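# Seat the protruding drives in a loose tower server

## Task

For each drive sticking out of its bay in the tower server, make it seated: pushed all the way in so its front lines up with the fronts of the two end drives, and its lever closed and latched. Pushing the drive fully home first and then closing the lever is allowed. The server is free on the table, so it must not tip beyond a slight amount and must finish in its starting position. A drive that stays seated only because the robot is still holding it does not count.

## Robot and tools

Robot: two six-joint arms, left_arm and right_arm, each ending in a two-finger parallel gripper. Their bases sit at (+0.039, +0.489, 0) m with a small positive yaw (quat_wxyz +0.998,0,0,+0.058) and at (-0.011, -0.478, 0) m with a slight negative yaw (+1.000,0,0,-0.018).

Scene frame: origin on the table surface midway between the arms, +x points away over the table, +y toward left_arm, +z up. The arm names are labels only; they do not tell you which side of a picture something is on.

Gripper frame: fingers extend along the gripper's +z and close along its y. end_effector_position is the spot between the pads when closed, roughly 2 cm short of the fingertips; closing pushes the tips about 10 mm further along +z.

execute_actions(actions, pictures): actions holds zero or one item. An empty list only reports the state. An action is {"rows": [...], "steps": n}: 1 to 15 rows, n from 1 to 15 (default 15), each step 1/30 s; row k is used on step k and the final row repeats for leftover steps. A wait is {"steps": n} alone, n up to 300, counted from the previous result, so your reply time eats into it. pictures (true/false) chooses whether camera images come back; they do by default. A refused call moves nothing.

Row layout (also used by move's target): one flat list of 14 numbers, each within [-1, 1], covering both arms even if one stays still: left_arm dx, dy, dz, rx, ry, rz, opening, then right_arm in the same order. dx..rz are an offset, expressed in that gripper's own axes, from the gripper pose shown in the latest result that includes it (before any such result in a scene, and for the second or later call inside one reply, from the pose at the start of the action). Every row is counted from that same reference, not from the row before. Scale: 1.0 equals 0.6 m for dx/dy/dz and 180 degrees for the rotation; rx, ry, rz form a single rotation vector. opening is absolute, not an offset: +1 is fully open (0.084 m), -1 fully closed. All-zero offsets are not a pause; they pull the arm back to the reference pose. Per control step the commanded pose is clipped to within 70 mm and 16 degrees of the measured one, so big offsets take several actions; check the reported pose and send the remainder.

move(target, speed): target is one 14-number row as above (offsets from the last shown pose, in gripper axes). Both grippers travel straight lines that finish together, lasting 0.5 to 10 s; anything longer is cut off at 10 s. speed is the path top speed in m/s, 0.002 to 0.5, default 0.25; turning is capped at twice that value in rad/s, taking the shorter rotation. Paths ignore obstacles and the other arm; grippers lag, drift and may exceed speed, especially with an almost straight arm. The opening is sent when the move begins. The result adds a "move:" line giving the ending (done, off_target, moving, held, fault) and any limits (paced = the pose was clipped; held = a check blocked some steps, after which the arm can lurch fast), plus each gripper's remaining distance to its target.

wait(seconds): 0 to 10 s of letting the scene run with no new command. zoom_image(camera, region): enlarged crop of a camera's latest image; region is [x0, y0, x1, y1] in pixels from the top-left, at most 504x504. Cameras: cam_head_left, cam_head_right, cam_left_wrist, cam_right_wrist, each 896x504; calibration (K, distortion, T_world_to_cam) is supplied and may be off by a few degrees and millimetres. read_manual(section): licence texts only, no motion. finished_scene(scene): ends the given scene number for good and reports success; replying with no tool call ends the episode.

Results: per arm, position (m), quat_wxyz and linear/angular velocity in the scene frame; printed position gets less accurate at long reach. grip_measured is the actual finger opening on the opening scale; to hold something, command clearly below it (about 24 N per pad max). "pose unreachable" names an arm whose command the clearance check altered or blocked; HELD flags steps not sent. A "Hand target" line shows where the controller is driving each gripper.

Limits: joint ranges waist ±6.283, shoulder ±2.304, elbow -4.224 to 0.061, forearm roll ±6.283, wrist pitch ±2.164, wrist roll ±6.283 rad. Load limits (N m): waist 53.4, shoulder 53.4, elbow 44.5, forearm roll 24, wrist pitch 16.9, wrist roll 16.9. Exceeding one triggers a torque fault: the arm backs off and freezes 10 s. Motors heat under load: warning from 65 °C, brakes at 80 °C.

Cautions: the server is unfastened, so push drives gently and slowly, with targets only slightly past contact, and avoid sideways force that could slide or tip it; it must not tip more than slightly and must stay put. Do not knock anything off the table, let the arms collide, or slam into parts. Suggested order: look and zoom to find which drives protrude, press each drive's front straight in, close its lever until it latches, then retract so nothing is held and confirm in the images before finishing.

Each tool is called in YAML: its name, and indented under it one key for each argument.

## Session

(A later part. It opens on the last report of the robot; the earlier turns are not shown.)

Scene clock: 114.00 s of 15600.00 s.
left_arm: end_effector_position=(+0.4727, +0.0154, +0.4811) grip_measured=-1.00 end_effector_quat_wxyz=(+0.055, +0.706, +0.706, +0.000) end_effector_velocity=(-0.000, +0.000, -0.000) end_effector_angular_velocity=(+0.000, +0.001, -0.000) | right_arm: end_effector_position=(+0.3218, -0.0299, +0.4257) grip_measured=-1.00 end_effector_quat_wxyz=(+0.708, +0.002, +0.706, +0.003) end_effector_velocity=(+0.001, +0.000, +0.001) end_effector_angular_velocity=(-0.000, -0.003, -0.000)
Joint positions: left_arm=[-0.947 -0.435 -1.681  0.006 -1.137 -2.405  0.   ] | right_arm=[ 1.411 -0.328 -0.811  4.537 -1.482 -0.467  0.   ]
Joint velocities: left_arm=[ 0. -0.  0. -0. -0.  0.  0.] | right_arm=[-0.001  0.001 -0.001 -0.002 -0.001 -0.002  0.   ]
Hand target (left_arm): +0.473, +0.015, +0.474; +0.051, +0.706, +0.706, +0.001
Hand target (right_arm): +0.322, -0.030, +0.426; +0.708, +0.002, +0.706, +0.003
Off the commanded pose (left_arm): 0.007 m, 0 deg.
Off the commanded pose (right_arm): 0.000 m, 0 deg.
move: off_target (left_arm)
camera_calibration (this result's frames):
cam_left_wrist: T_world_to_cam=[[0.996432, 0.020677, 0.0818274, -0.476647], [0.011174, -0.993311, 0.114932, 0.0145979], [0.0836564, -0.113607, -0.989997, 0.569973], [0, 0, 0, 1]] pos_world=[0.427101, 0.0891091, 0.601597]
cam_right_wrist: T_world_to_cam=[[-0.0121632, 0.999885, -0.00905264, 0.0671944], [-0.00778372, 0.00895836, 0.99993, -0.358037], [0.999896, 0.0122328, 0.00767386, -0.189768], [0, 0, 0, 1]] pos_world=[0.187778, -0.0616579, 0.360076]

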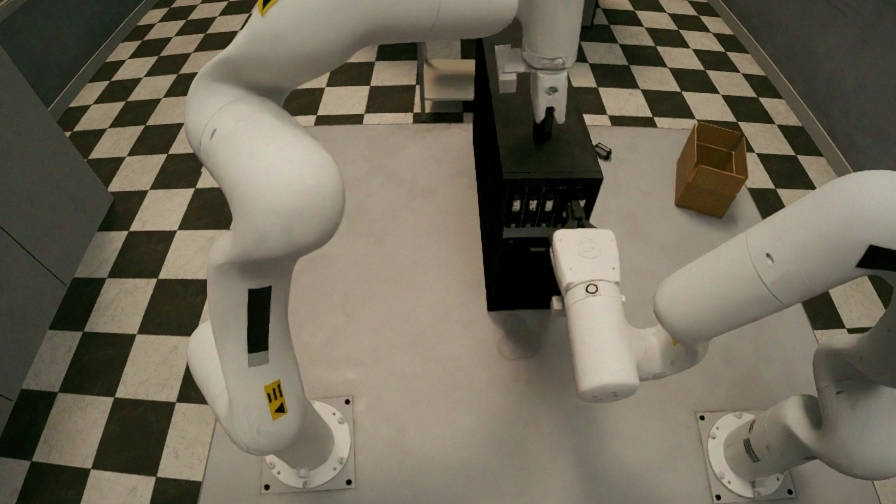

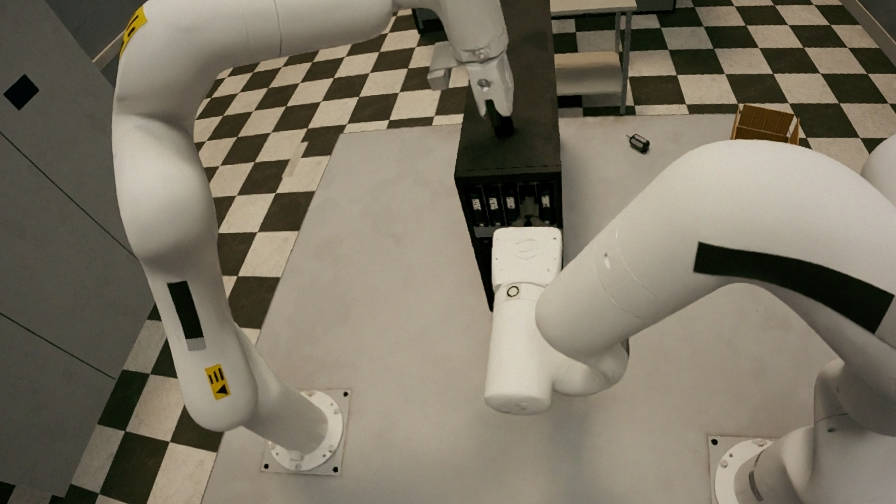

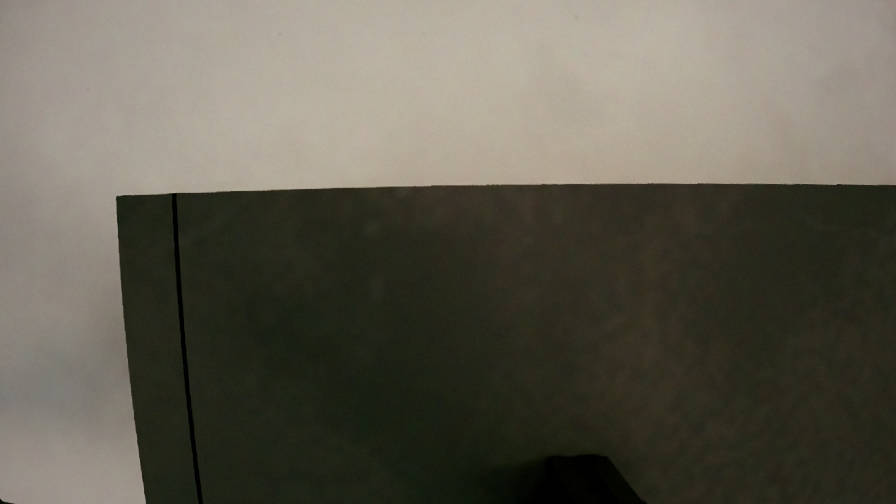

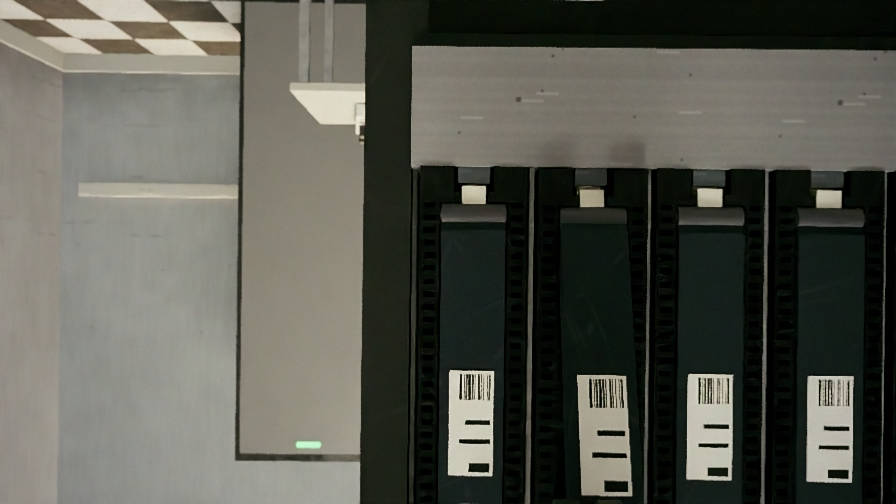

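Now push to ~0.343.

move:
  target: [0, 0, 0.012, 0, 0, 0, -1, 0, 0, 0.035, 0, 0, 0, -1]
  speed: 0.015

Scene clock: 116.20 s of 15600.00 s.
left_arm: end_effector_position=(+0.4727, +0.0155, +0.4812) grip_measured=-1.00 end_effector_quat_wxyz=(+0.058, +0.706, +0.706, +0.000) end_effector_velocity=(-0.000, -0.000, -0.000) end_effector_angular_velocity=(+0.000, +0.000, +0.000) | right_arm: end_effector_position=(+0.3427, -0.0298, +0.4256) grip_measured=-1.00 end_effector_quat_wxyz=(+0.708, +0.002, +0.707, +0.003) end_effector_velocity=(+0.002, -0.000, +0.001) end_effector_angular_velocity=(+0.001, -0.001, -0.002)
Joint positions: left_arm=[-0.947 -0.43  -1.675  0.006 -1.129 -2.405  0.   ] | right_arm=[ 1.367 -0.338 -0.823  4.498 -1.461 -0.467  0.   ]
Joint velocities: left_arm=[ 0. -0.  0. -0.  0. -0.  0.] | right_arm=[-0.005  0.    -0.002 -0.003  0.002 -0.001  0.   ]
Hand target (left_arm): +0.473, +0.015, +0.474; +0.055, +0.706, +0.706, +0.000
Hand target (right_arm): +0.343, -0.030, +0.426; +0.708, +0.002, +0.706, +0.003
Off the commanded pose (left_arm): 0.007 m, 0 deg.
Off the commanded pose (right_arm): 0.000 m, 0 deg.
move: off_target (left_arm)
camera_calibration (this result's frames):
cam_left_wrist: T_world_to_cam=[[0.996086, 0.0210691, 0.0858453, -0.478404], [0.0107023, -0.992779, 0.119477, 0.0126789], [0.0877427, -0.118091, -0.989119, 0.567736], [0, 0, 0, 1]] pos_world=[0.426581, 0.0897113, 0.601112]
cam_right_wrist: T_world_to_cam=[[-0.0123785, 0.999881, -0.00925207, 0.0675566], [-0.00754768, 0.00915908, 0.99993, -0.357892], [0.999895, 0.0124475, 0.00743341, -0.210557], [0, 0, 0, 1]] pos_world=[0.20867, -0.0616497, 0.360057]

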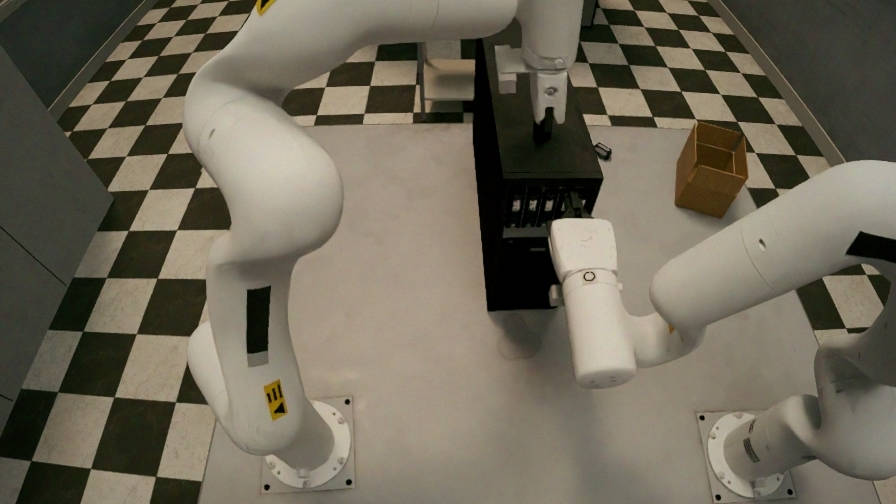

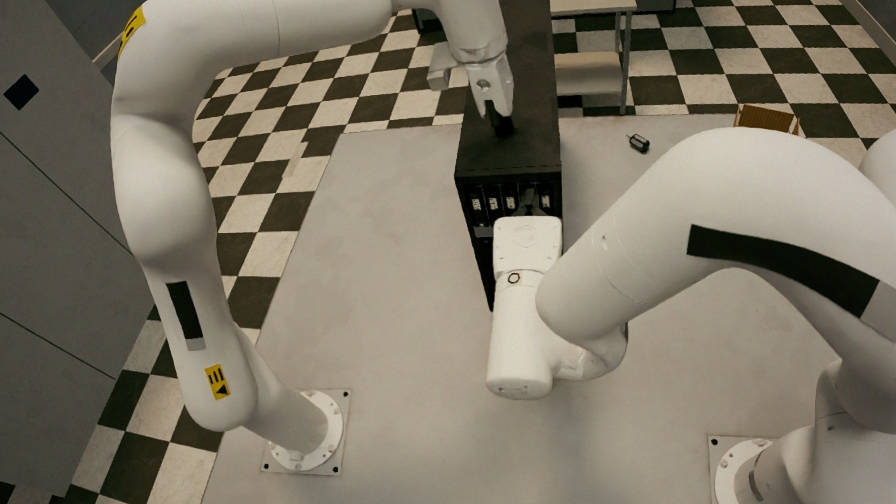

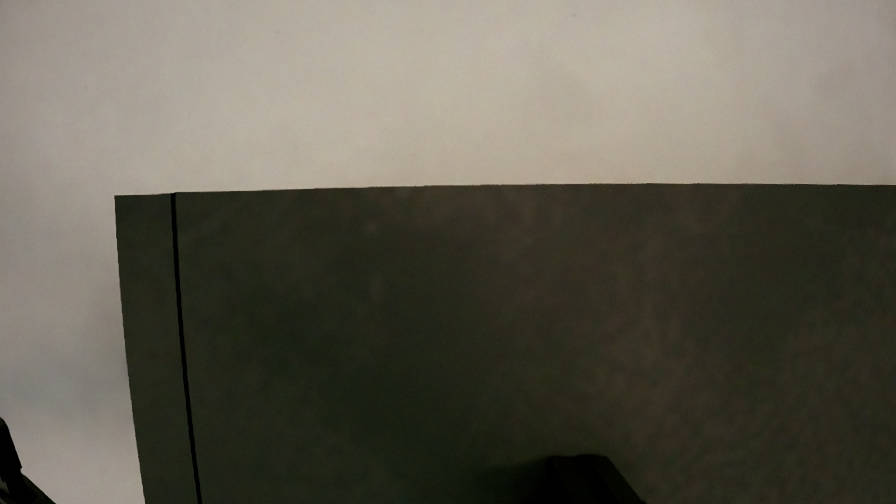

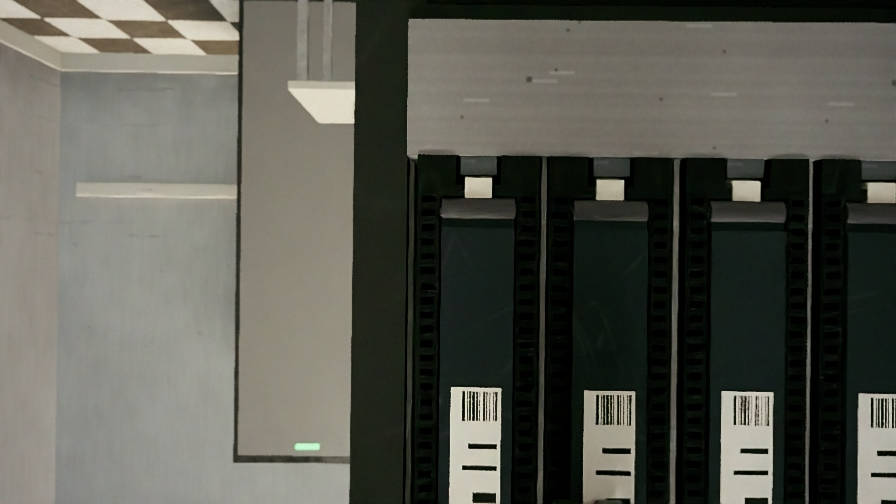

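move:
  target: [0, 0, 0.012, 0, 0, 0, -1, 0.03, 0, -0.3, 0, 0, 0, -1]
  speed: 0.1

Scene clock: 119.13 s of 15600.00 s.
left_arm: end_effector_position=(+0.4727, +0.0155, +0.4812) grip_measured=-1.00 end_effector_quat_wxyz=(+0.061, +0.705, +0.706, +0.000) end_effector_velocity=(-0.000, -0.000, +0.001) end_effector_angular_velocity=(-0.001, -0.000, +0.000) | right_arm: end_effector_position=(+0.1627, -0.0301, +0.4066) grip_measured=-1.00 end_effector_quat_wxyz=(+0.707, +0.002, +0.707, +0.003) end_effector_velocity=(-0.002, -0.000, -0.001) end_effector_angular_velocity=(-0.001, -0.001, -0.000)
Joint positions: left_arm=[-0.947 -0.426 -1.669  0.006 -1.121 -2.405  0.   ] | right_arm=[ 1.763 -0.358 -0.795  4.854 -1.636 -0.426  0.   ]
Joint velocities: left_arm=[ 0.     0.001 -0.    -0.     0.    -0.     0.   ] | right_arm=[ 0.004 -0.002 -0.001  0.003 -0.002  0.001  0.   ]
Hand target (left_arm): +0.473, +0.015, +0.474; +0.058, +0.706, +0.706, +0.000
Hand target (right_arm): +0.162, -0.030, +0.407; +0.707, +0.002, +0.707, +0.003
Off the commanded pose (left_arm): 0.007 m, 0 deg.
Off the commanded pose (right_arm): 0.001 m, 0 deg.
move: off_target (left_arm)
camera_calibration (this result's frames):
cam_left_wrist: T_world_to_cam=[[0.99573, 0.0214732, 0.0897816, -0.480123], [0.0102236, -0.992238, 0.12393, 0.0108028], [0.0917459, -0.122483, -0.988221, 0.565529], [0, 0, 0, 1]] pos_world=[0.426077, 0.0902964, 0.600635]
cam_right_wrist: T_world_to_cam=[[-0.0122001, 0.999881, -0.00946428, 0.0655317], [-0.00544231, 0.00939845, 0.999941, -0.340566], [0.999911, 0.0122509, 0.005327, -0.0295423], [0, 0, 0, 1]] pos_world=[0.0284857, -0.0619612, 0.341324]

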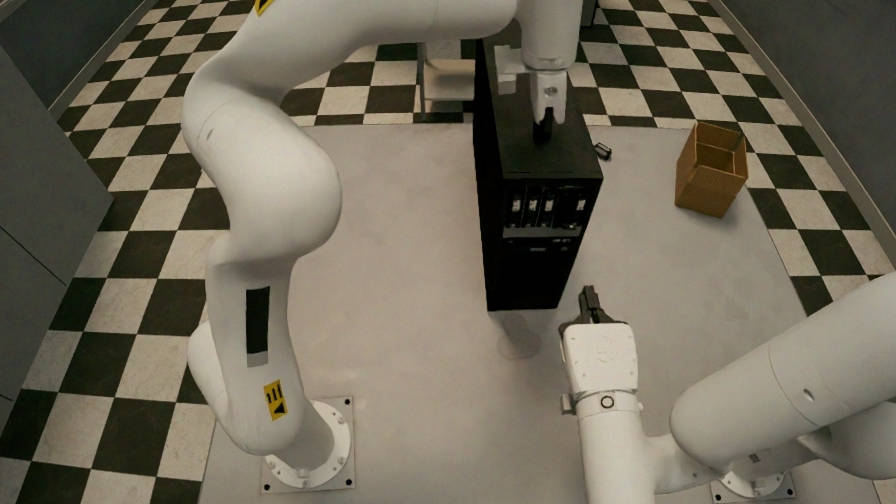

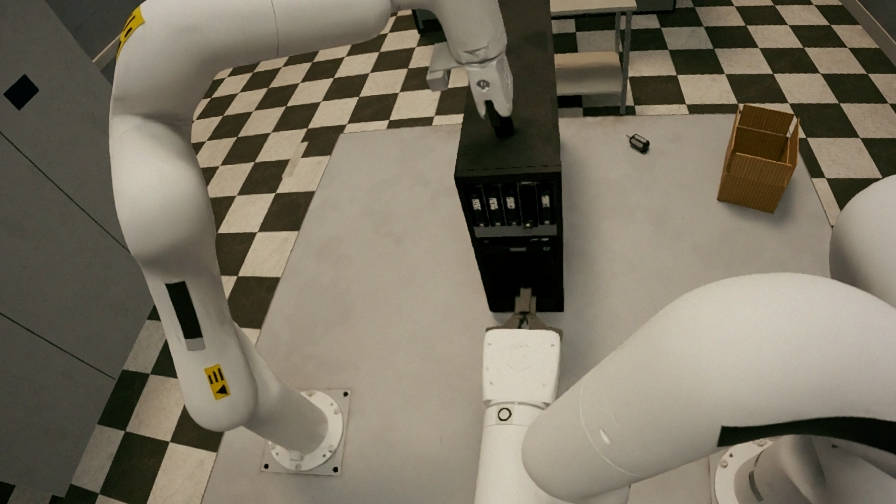

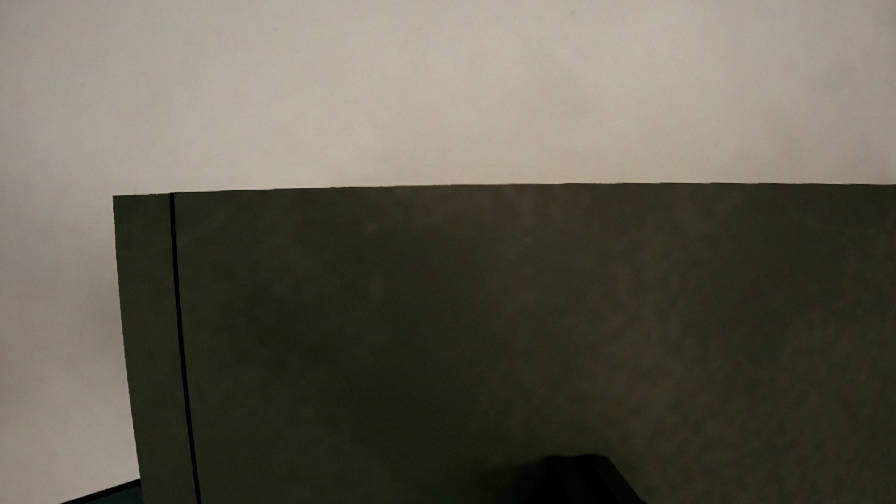

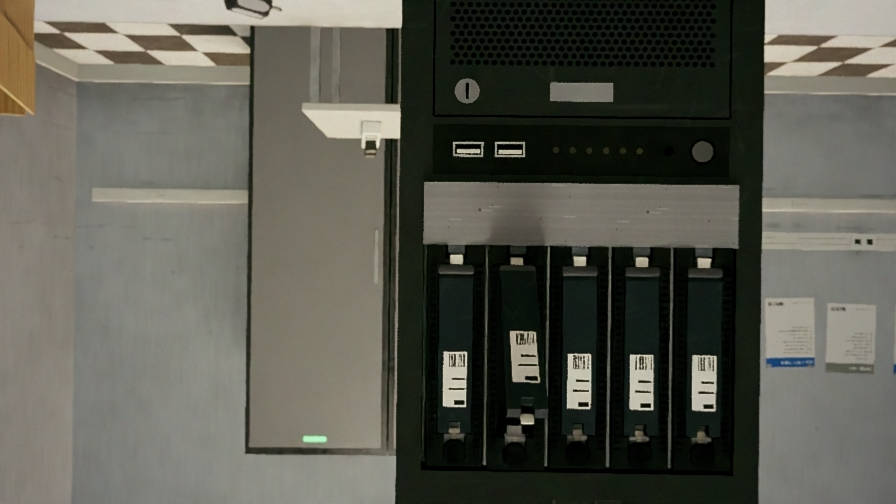

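move:
  target: [0, 0, 0.012, 0, 0, 0, -1, 0.035, 0, 0.137, 0, 0, 0, -1]
  speed: 0.15

move:
  target: [0, 0, 0.012, 0, 0, 0, -1, -0.0667, 0, 0.1283, 0, 0, 0, -1]
  speed: 0.05

move:
  target: [0, 0, 0.012, 0, 0, 0, -1, 0, 0, 0.043, 0, 0, 0, -1]
  speed: 0.015

Scene clock: 121.87 s of 15600.00 s.
left_arm: end_effector_position=(+0.4727, +0.0156, +0.4812) grip_measured=-1.00 end_effector_quat_wxyz=(+0.064, +0.705, +0.706, -0.000) end_effector_velocity=(-0.000, +0.000, -0.000) end_effector_angular_velocity=(+0.000, +0.000, +0.001) | right_arm: end_effector_position=(+0.2448, -0.0299, +0.3861) grip_measured=-1.00 end_effector_quat_wxyz=(+0.707, +0.002, +0.707, +0.003) end_effector_velocity=(+0.001, +0.001, -0.000) end_effector_angular_velocity=(+0.000, -0.000, +0.002)
Joint positions: left_arm=[-0.947 -0.422 -1.663  0.006 -1.114 -2.405  0.   ] | right_arm=[ 1.581 -0.391 -0.776  4.688 -1.561 -0.378  0.   ]
Joint velocities: left_arm=[ 0.     0.     0.     0.    -0.    -0.001  0.   ] | right_arm=[-0.001 -0.001 -0.    -0.003  0.001  0.001  0.   ]
Hand target (left_arm): +0.473, +0.015, +0.474; +0.061, +0.705, +0.706, +0.000
Hand target (right_arm): +0.245, -0.030, +0.386; +0.707, +0.002, +0.707, +0.003
Off the commanded pose (left_arm): 0.007 m, 0 deg.
Off the commanded pose (right_arm): 0.001 m, 0 deg.
move: off_target (left_arm)
camera_calibration (this result's frames):
cam_left_wrist: T_world_to_cam=[[0.995366, 0.0218888, 0.0936344, -0.481808], [0.00974077, -0.99169, 0.128278, 0.00897428], [0.0956642, -0.126772, -0.987308, 0.563351], [0, 0, 0, 1]] pos_world=[0.425595, 0.0908629, 0.600164]
cam_right_wrist: T_world_to_cam=[[-0.0122, 0.999884, -0.00916792, 0.0659606], [-0.00647885, 0.00908937, 0.999938, -0.319358], [0.999905, 0.0122587, 0.0063672, -0.111993], [0, 0, 0, 1]] pos_world=[0.110718, -0.0616773, 0.320656]

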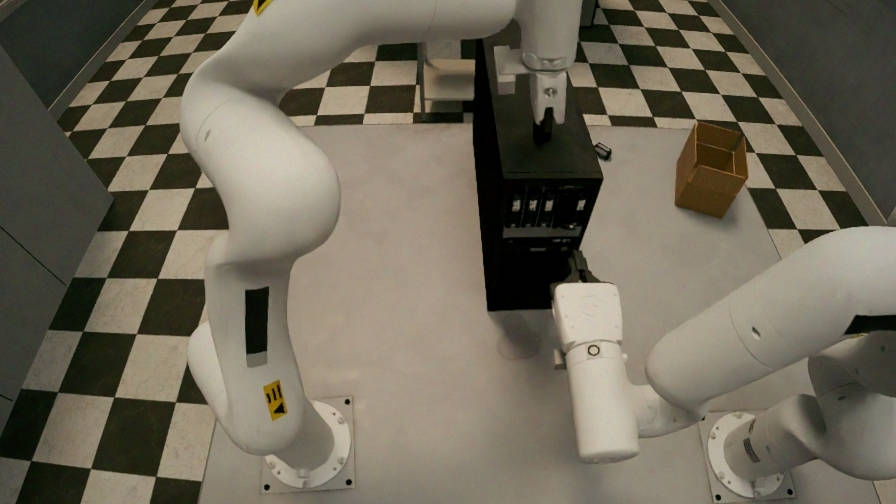

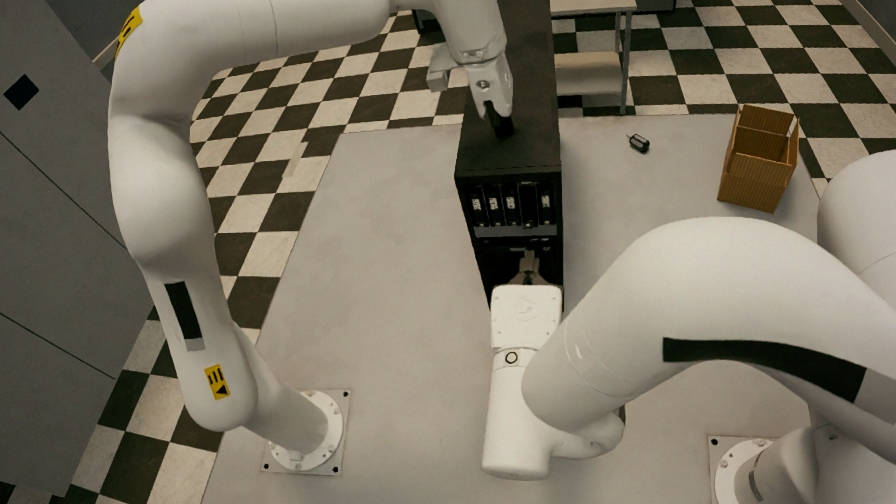

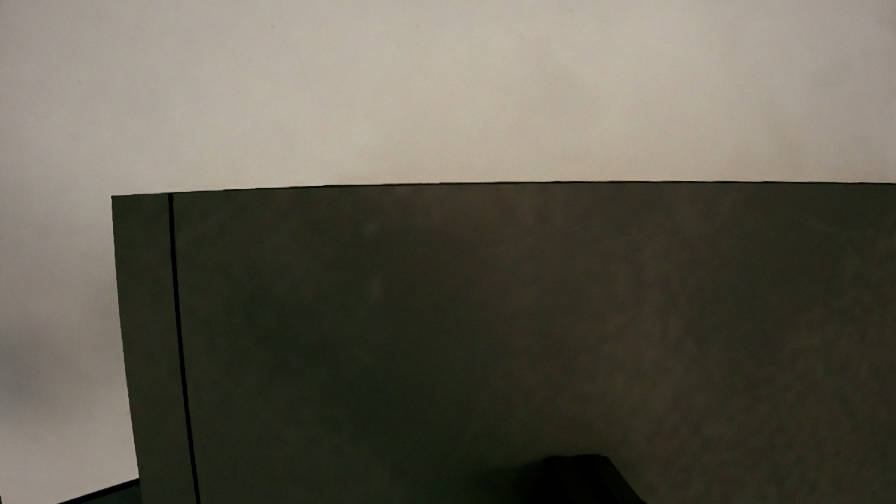

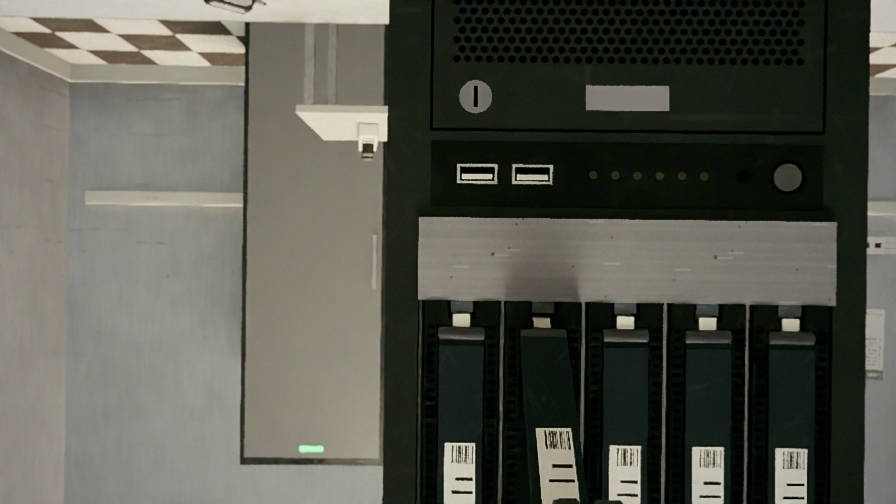

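Scene clock: 123.93 s of 15600.00 s.
left_arm: end_effector_position=(+0.4726, +0.0157, +0.4813) grip_measured=-1.00 end_effector_quat_wxyz=(+0.066, +0.705, +0.706, -0.000) end_effector_velocity=(-0.000, +0.000, -0.001) end_effector_angular_velocity=(+0.001, +0.001, -0.000) | right_arm: end_effector_position=(+0.3217, -0.0298, +0.4263) grip_measured=-1.00 end_effector_quat_wxyz=(+0.707, +0.002, +0.707, +0.003) end_effector_velocity=(+0.001, +0.000, +0.001) end_effector_angular_velocity=(-0.000, -0.003, -0.000)
Joint positions: left_arm=[-0.947 -0.418 -1.657  0.006 -1.106 -2.405  0.   ] | right_arm=[ 1.411 -0.327 -0.811  4.538 -1.481 -0.47   0.   ]
Joint velocities: left_arm=[-0.    -0.001  0.     0.    -0.     0.     0.   ] | right_arm=[-0.002 -0.    -0.002 -0.002 -0.002 -0.002  0.   ]
Hand target (left_arm): +0.473, +0.015, +0.474; +0.064, +0.705, +0.706, -0.000
Hand target (right_arm): +0.322, -0.030, +0.427; +0.708, +0.002, +0.707, +0.003
Off the commanded pose (left_arm): 0.007 m, 0 deg.
Off the commanded pose (right_arm): 0.000 m, 0 deg.
move: off_target (left_arm)
camera_calibration (this result's frames):
cam_left_wrist: T_world_to_cam=[[0.995007, 0.0222976, 0.0972828, -0.483365], [0.00926518, -0.991152, 0.132412, 0.00726817], [0.0993744, -0.130849, -0.986409, 0.56128], [0, 0, 0, 1]] pos_world=[0.425107, 0.0914247, 0.599713]
cam_right_wrist: T_world_to_cam=[[-0.0126302, 0.999876, -0.00944316, 0.067498], [-0.00675272, 0.00935841, 0.999933, -0.358983], [0.999897, 0.0126931, 0.00663368, -0.189189], [0, 0, 0, 1]] pos_world=[0.187598, -0.0617287, 0.360851]

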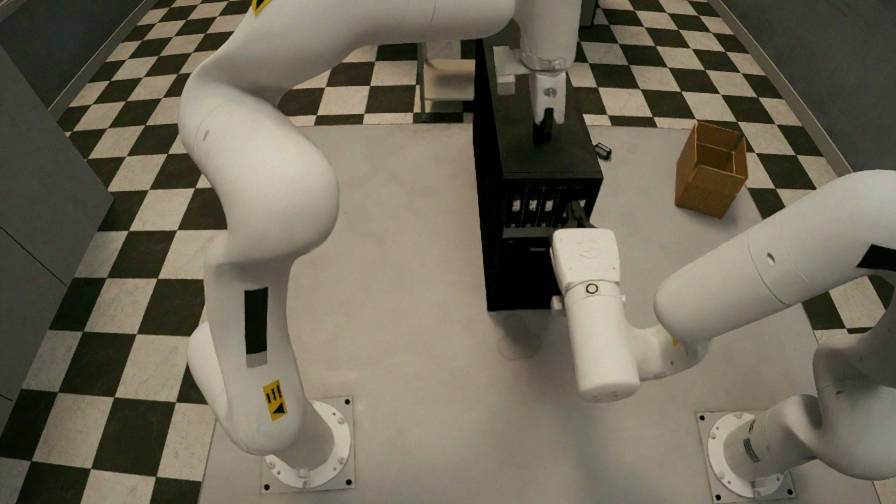

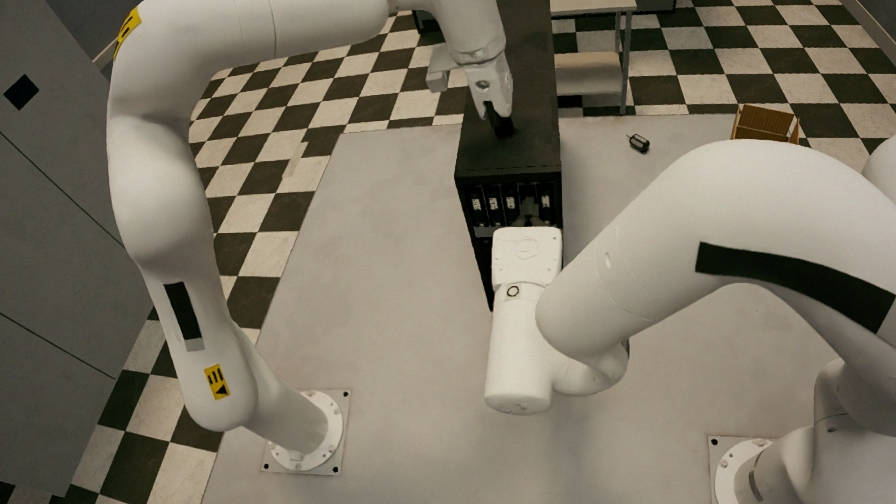

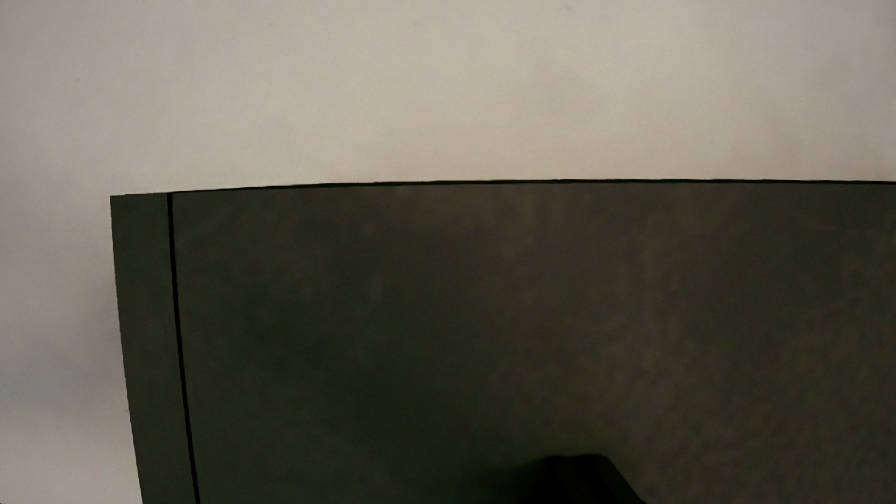

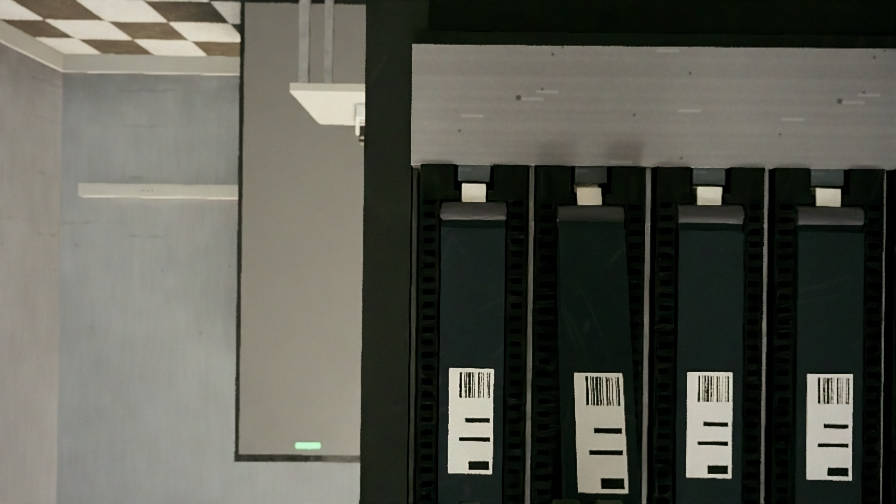

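Scene clock: 125.87 s of 15600.00 s.
left_arm: end_effector_position=(+0.4726, +0.0157, +0.4813) grip_measured=-1.00 end_effector_quat_wxyz=(+0.069, +0.705, +0.706, -0.000) end_effector_velocity=(-0.000, +0.000, -0.000) end_effector_angular_velocity=(-0.000, +0.001, +0.001) | right_arm: end_effector_position=(+0.3469, -0.0296, +0.4263) grip_measured=-1.00 end_effector_quat_wxyz=(+0.708, +0.001, +0.707, +0.003) end_effector_velocity=(+0.001, +0.000, -0.000) end_effector_angular_velocity=(-0.001, -0.000, +0.001)
Joint positions: left_arm=[-0.947 -0.414 -1.651  0.006 -1.099 -2.405  0.   ] | right_arm=[ 1.358 -0.338 -0.826  4.49  -1.455 -0.469  0.   ]
Joint velocities: left_arm=[ 0.     0.     0.001 -0.001  0.    -0.001  0.   ] | right_arm=[-0.001 -0.001 -0.001 -0.002  0.001 -0.     0.   ]
Hand target (left_arm): +0.473, +0.015, +0.474; +0.066, +0.705, +0.706, -0.000
Hand target (right_arm): +0.348, -0.030, +0.426; +0.707, +0.002, +0.707, +0.003
Off the commanded pose (left_arm): 0.007 m, 0 deg.
Off the commanded pose (right_arm): 0.001 m, 0 deg.
move: off_target (left_arm)
camera_calibration (this result's frames):
cam_left_wrist: T_world_to_cam=[[0.994636, 0.0227206, 0.100916, -0.484937], [0.008777, -0.990598, 0.136521, 0.00555086], [0.103069, -0.134903, -0.985484, 0.559197], [0, 0, 0, 1]] pos_world=[0.424651, 0.091954, 0.599259]
cam_right_wrist: T_world_to_cam=[[-0.013388, 0.999862, -0.00985694, 0.0680651], [-0.0071279, 0.00976214, 0.999927, -0.3587], [0.999885, 0.0134572, 0.00699622, -0.214571], [0, 0, 0, 1]] pos_world=[0.212901, -0.0616664, 0.360846]

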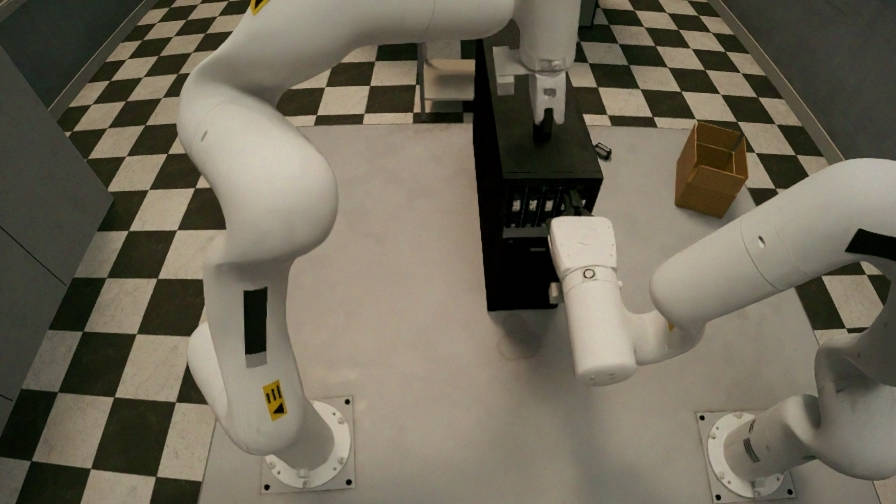

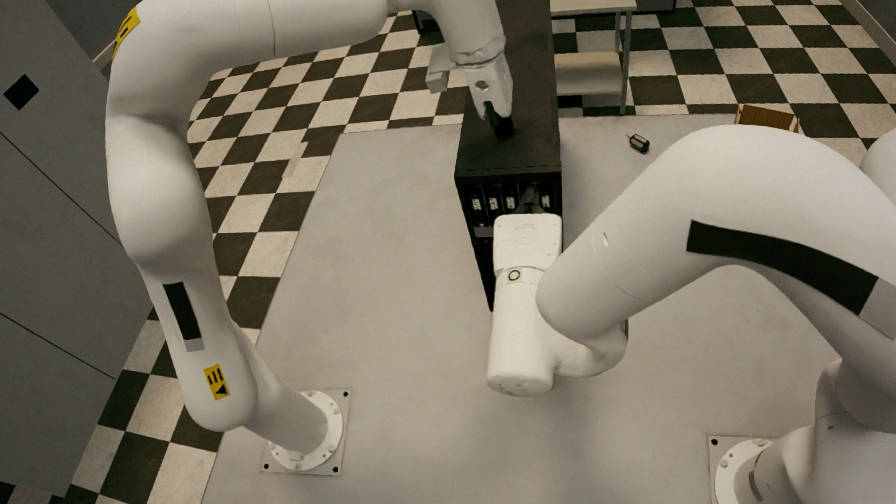

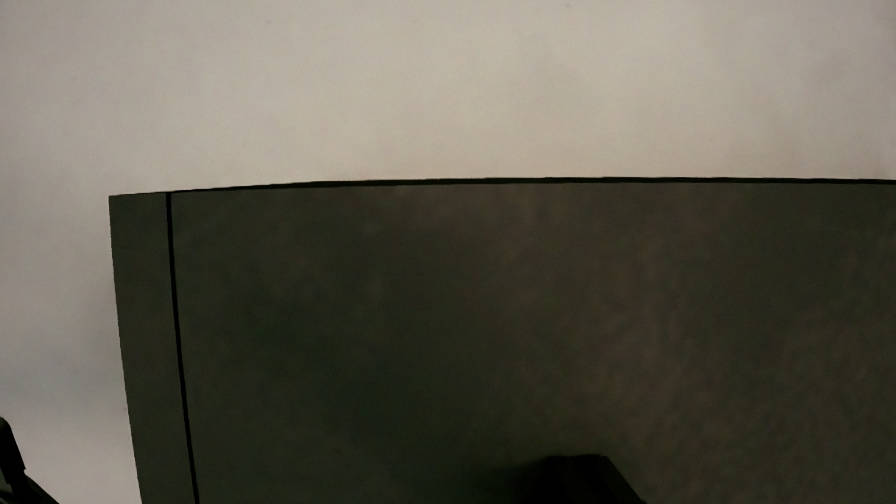

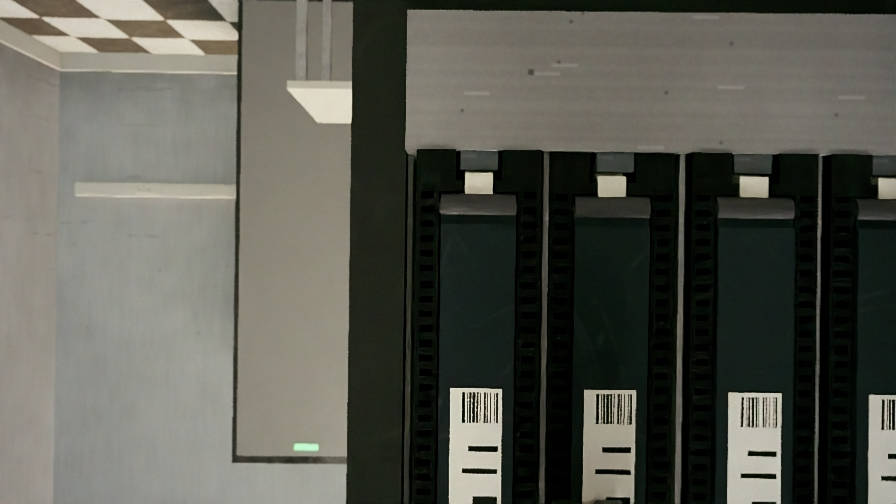

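move:
  target: [0, 0, 0.012, 0, 0, 0, -1, 0.03, 0, -0.3, 0, 0, 0, -1]
  speed: 0.1

Scene clock: 128.57 s of 15600.00 s.
left_arm: end_effector_position=(+0.4726, +0.0157, +0.4814) grip_measured=-1.00 end_effector_quat_wxyz=(+0.072, +0.705, +0.706, -0.000) end_effector_velocity=(-0.000, -0.000, +0.000) end_effector_angular_velocity=(-0.001, +0.000, +0.002) | right_arm: end_effector_position=(+0.1669, -0.0302, +0.4074) grip_measured=-1.00 end_effector_quat_wxyz=(+0.707, +0.001, +0.707, +0.003) end_effector_velocity=(-0.001, -0.000, -0.001) end_effector_angular_velocity=(-0.001, -0.000, -0.001)
Joint positions: left_arm=[-0.947 -0.41  -1.646  0.006 -1.092 -2.405  0.   ] | right_arm=[ 1.754 -0.354 -0.793  4.845 -1.632 -0.428  0.   ]
Joint velocities: left_arm=[ 0.     0.     0.    -0.     0.    -0.002  0.   ] | right_arm=[ 0.003 -0.002 -0.001  0.003 -0.002  0.001  0.   ]
Hand target (left_arm): +0.473, +0.015, +0.474; +0.069, +0.705, +0.706, -0.000
Hand target (right_arm): +0.167, -0.030, +0.407; +0.707, +0.001, +0.707, +0.003
Off the commanded pose (left_arm): 0.007 m, 0 deg.
Off the commanded pose (right_arm): 0.001 m, 0 deg.
move: off_target (left_arm)
camera_calibration (this result's frames):
cam_left_wrist: T_world_to_cam=[[0.994257, 0.0231533, 0.10448, -0.48648], [0.00828568, -0.990039, 0.140549, 0.00386972], [0.106693, -0.138876, -0.984546, 0.557138], [0, 0, 0, 1]] pos_world=[0.424212, 0.0924679, 0.598811]
cam_right_wrist: T_world_to_cam=[[-0.0132093, 0.999862, -0.0100494, 0.0660261], [-0.0050234, 0.00998376, 0.999938, -0.341387], [0.9999, 0.0132589, 0.00489083, -0.0335571], [0, 0, 0, 1]] pos_world=[0.032711, -0.0621638, 0.342193]

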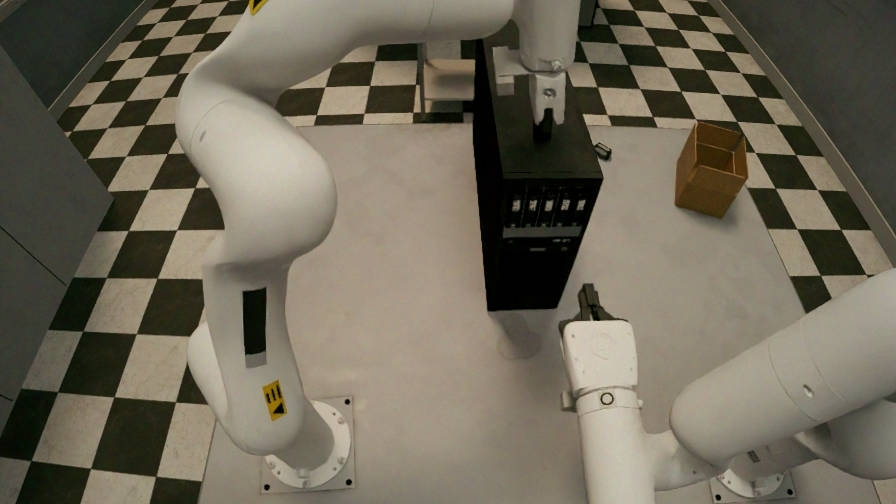

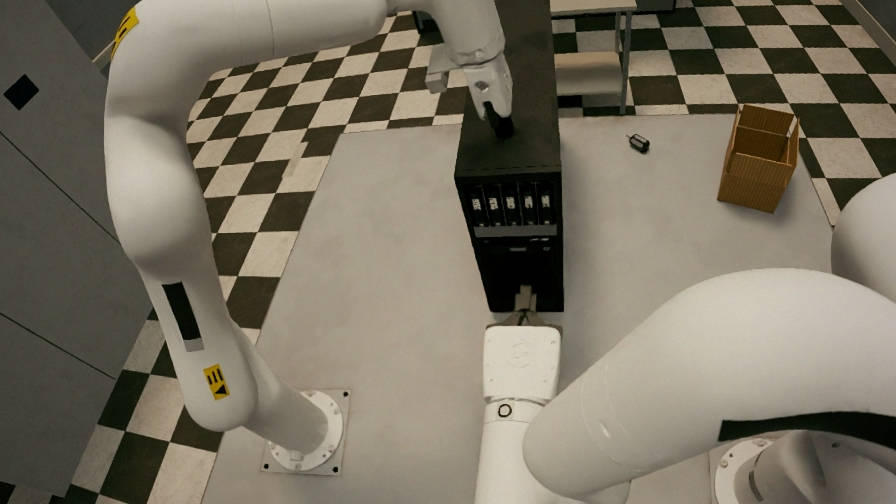

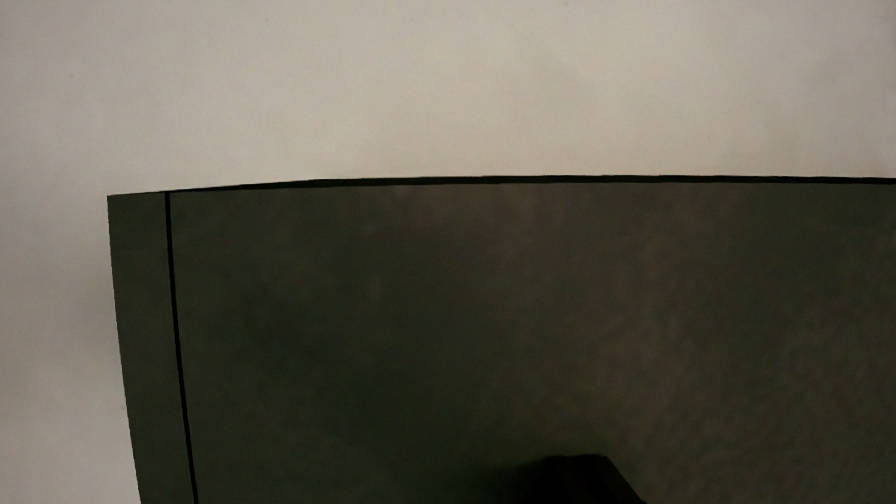

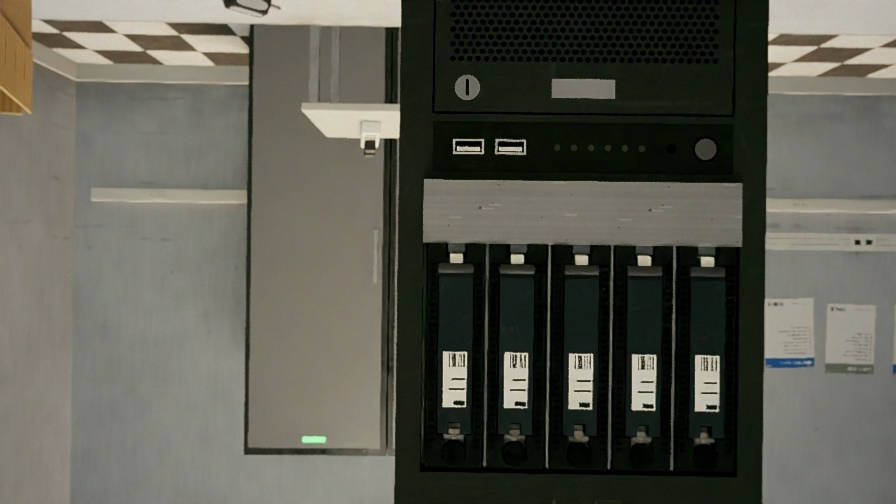

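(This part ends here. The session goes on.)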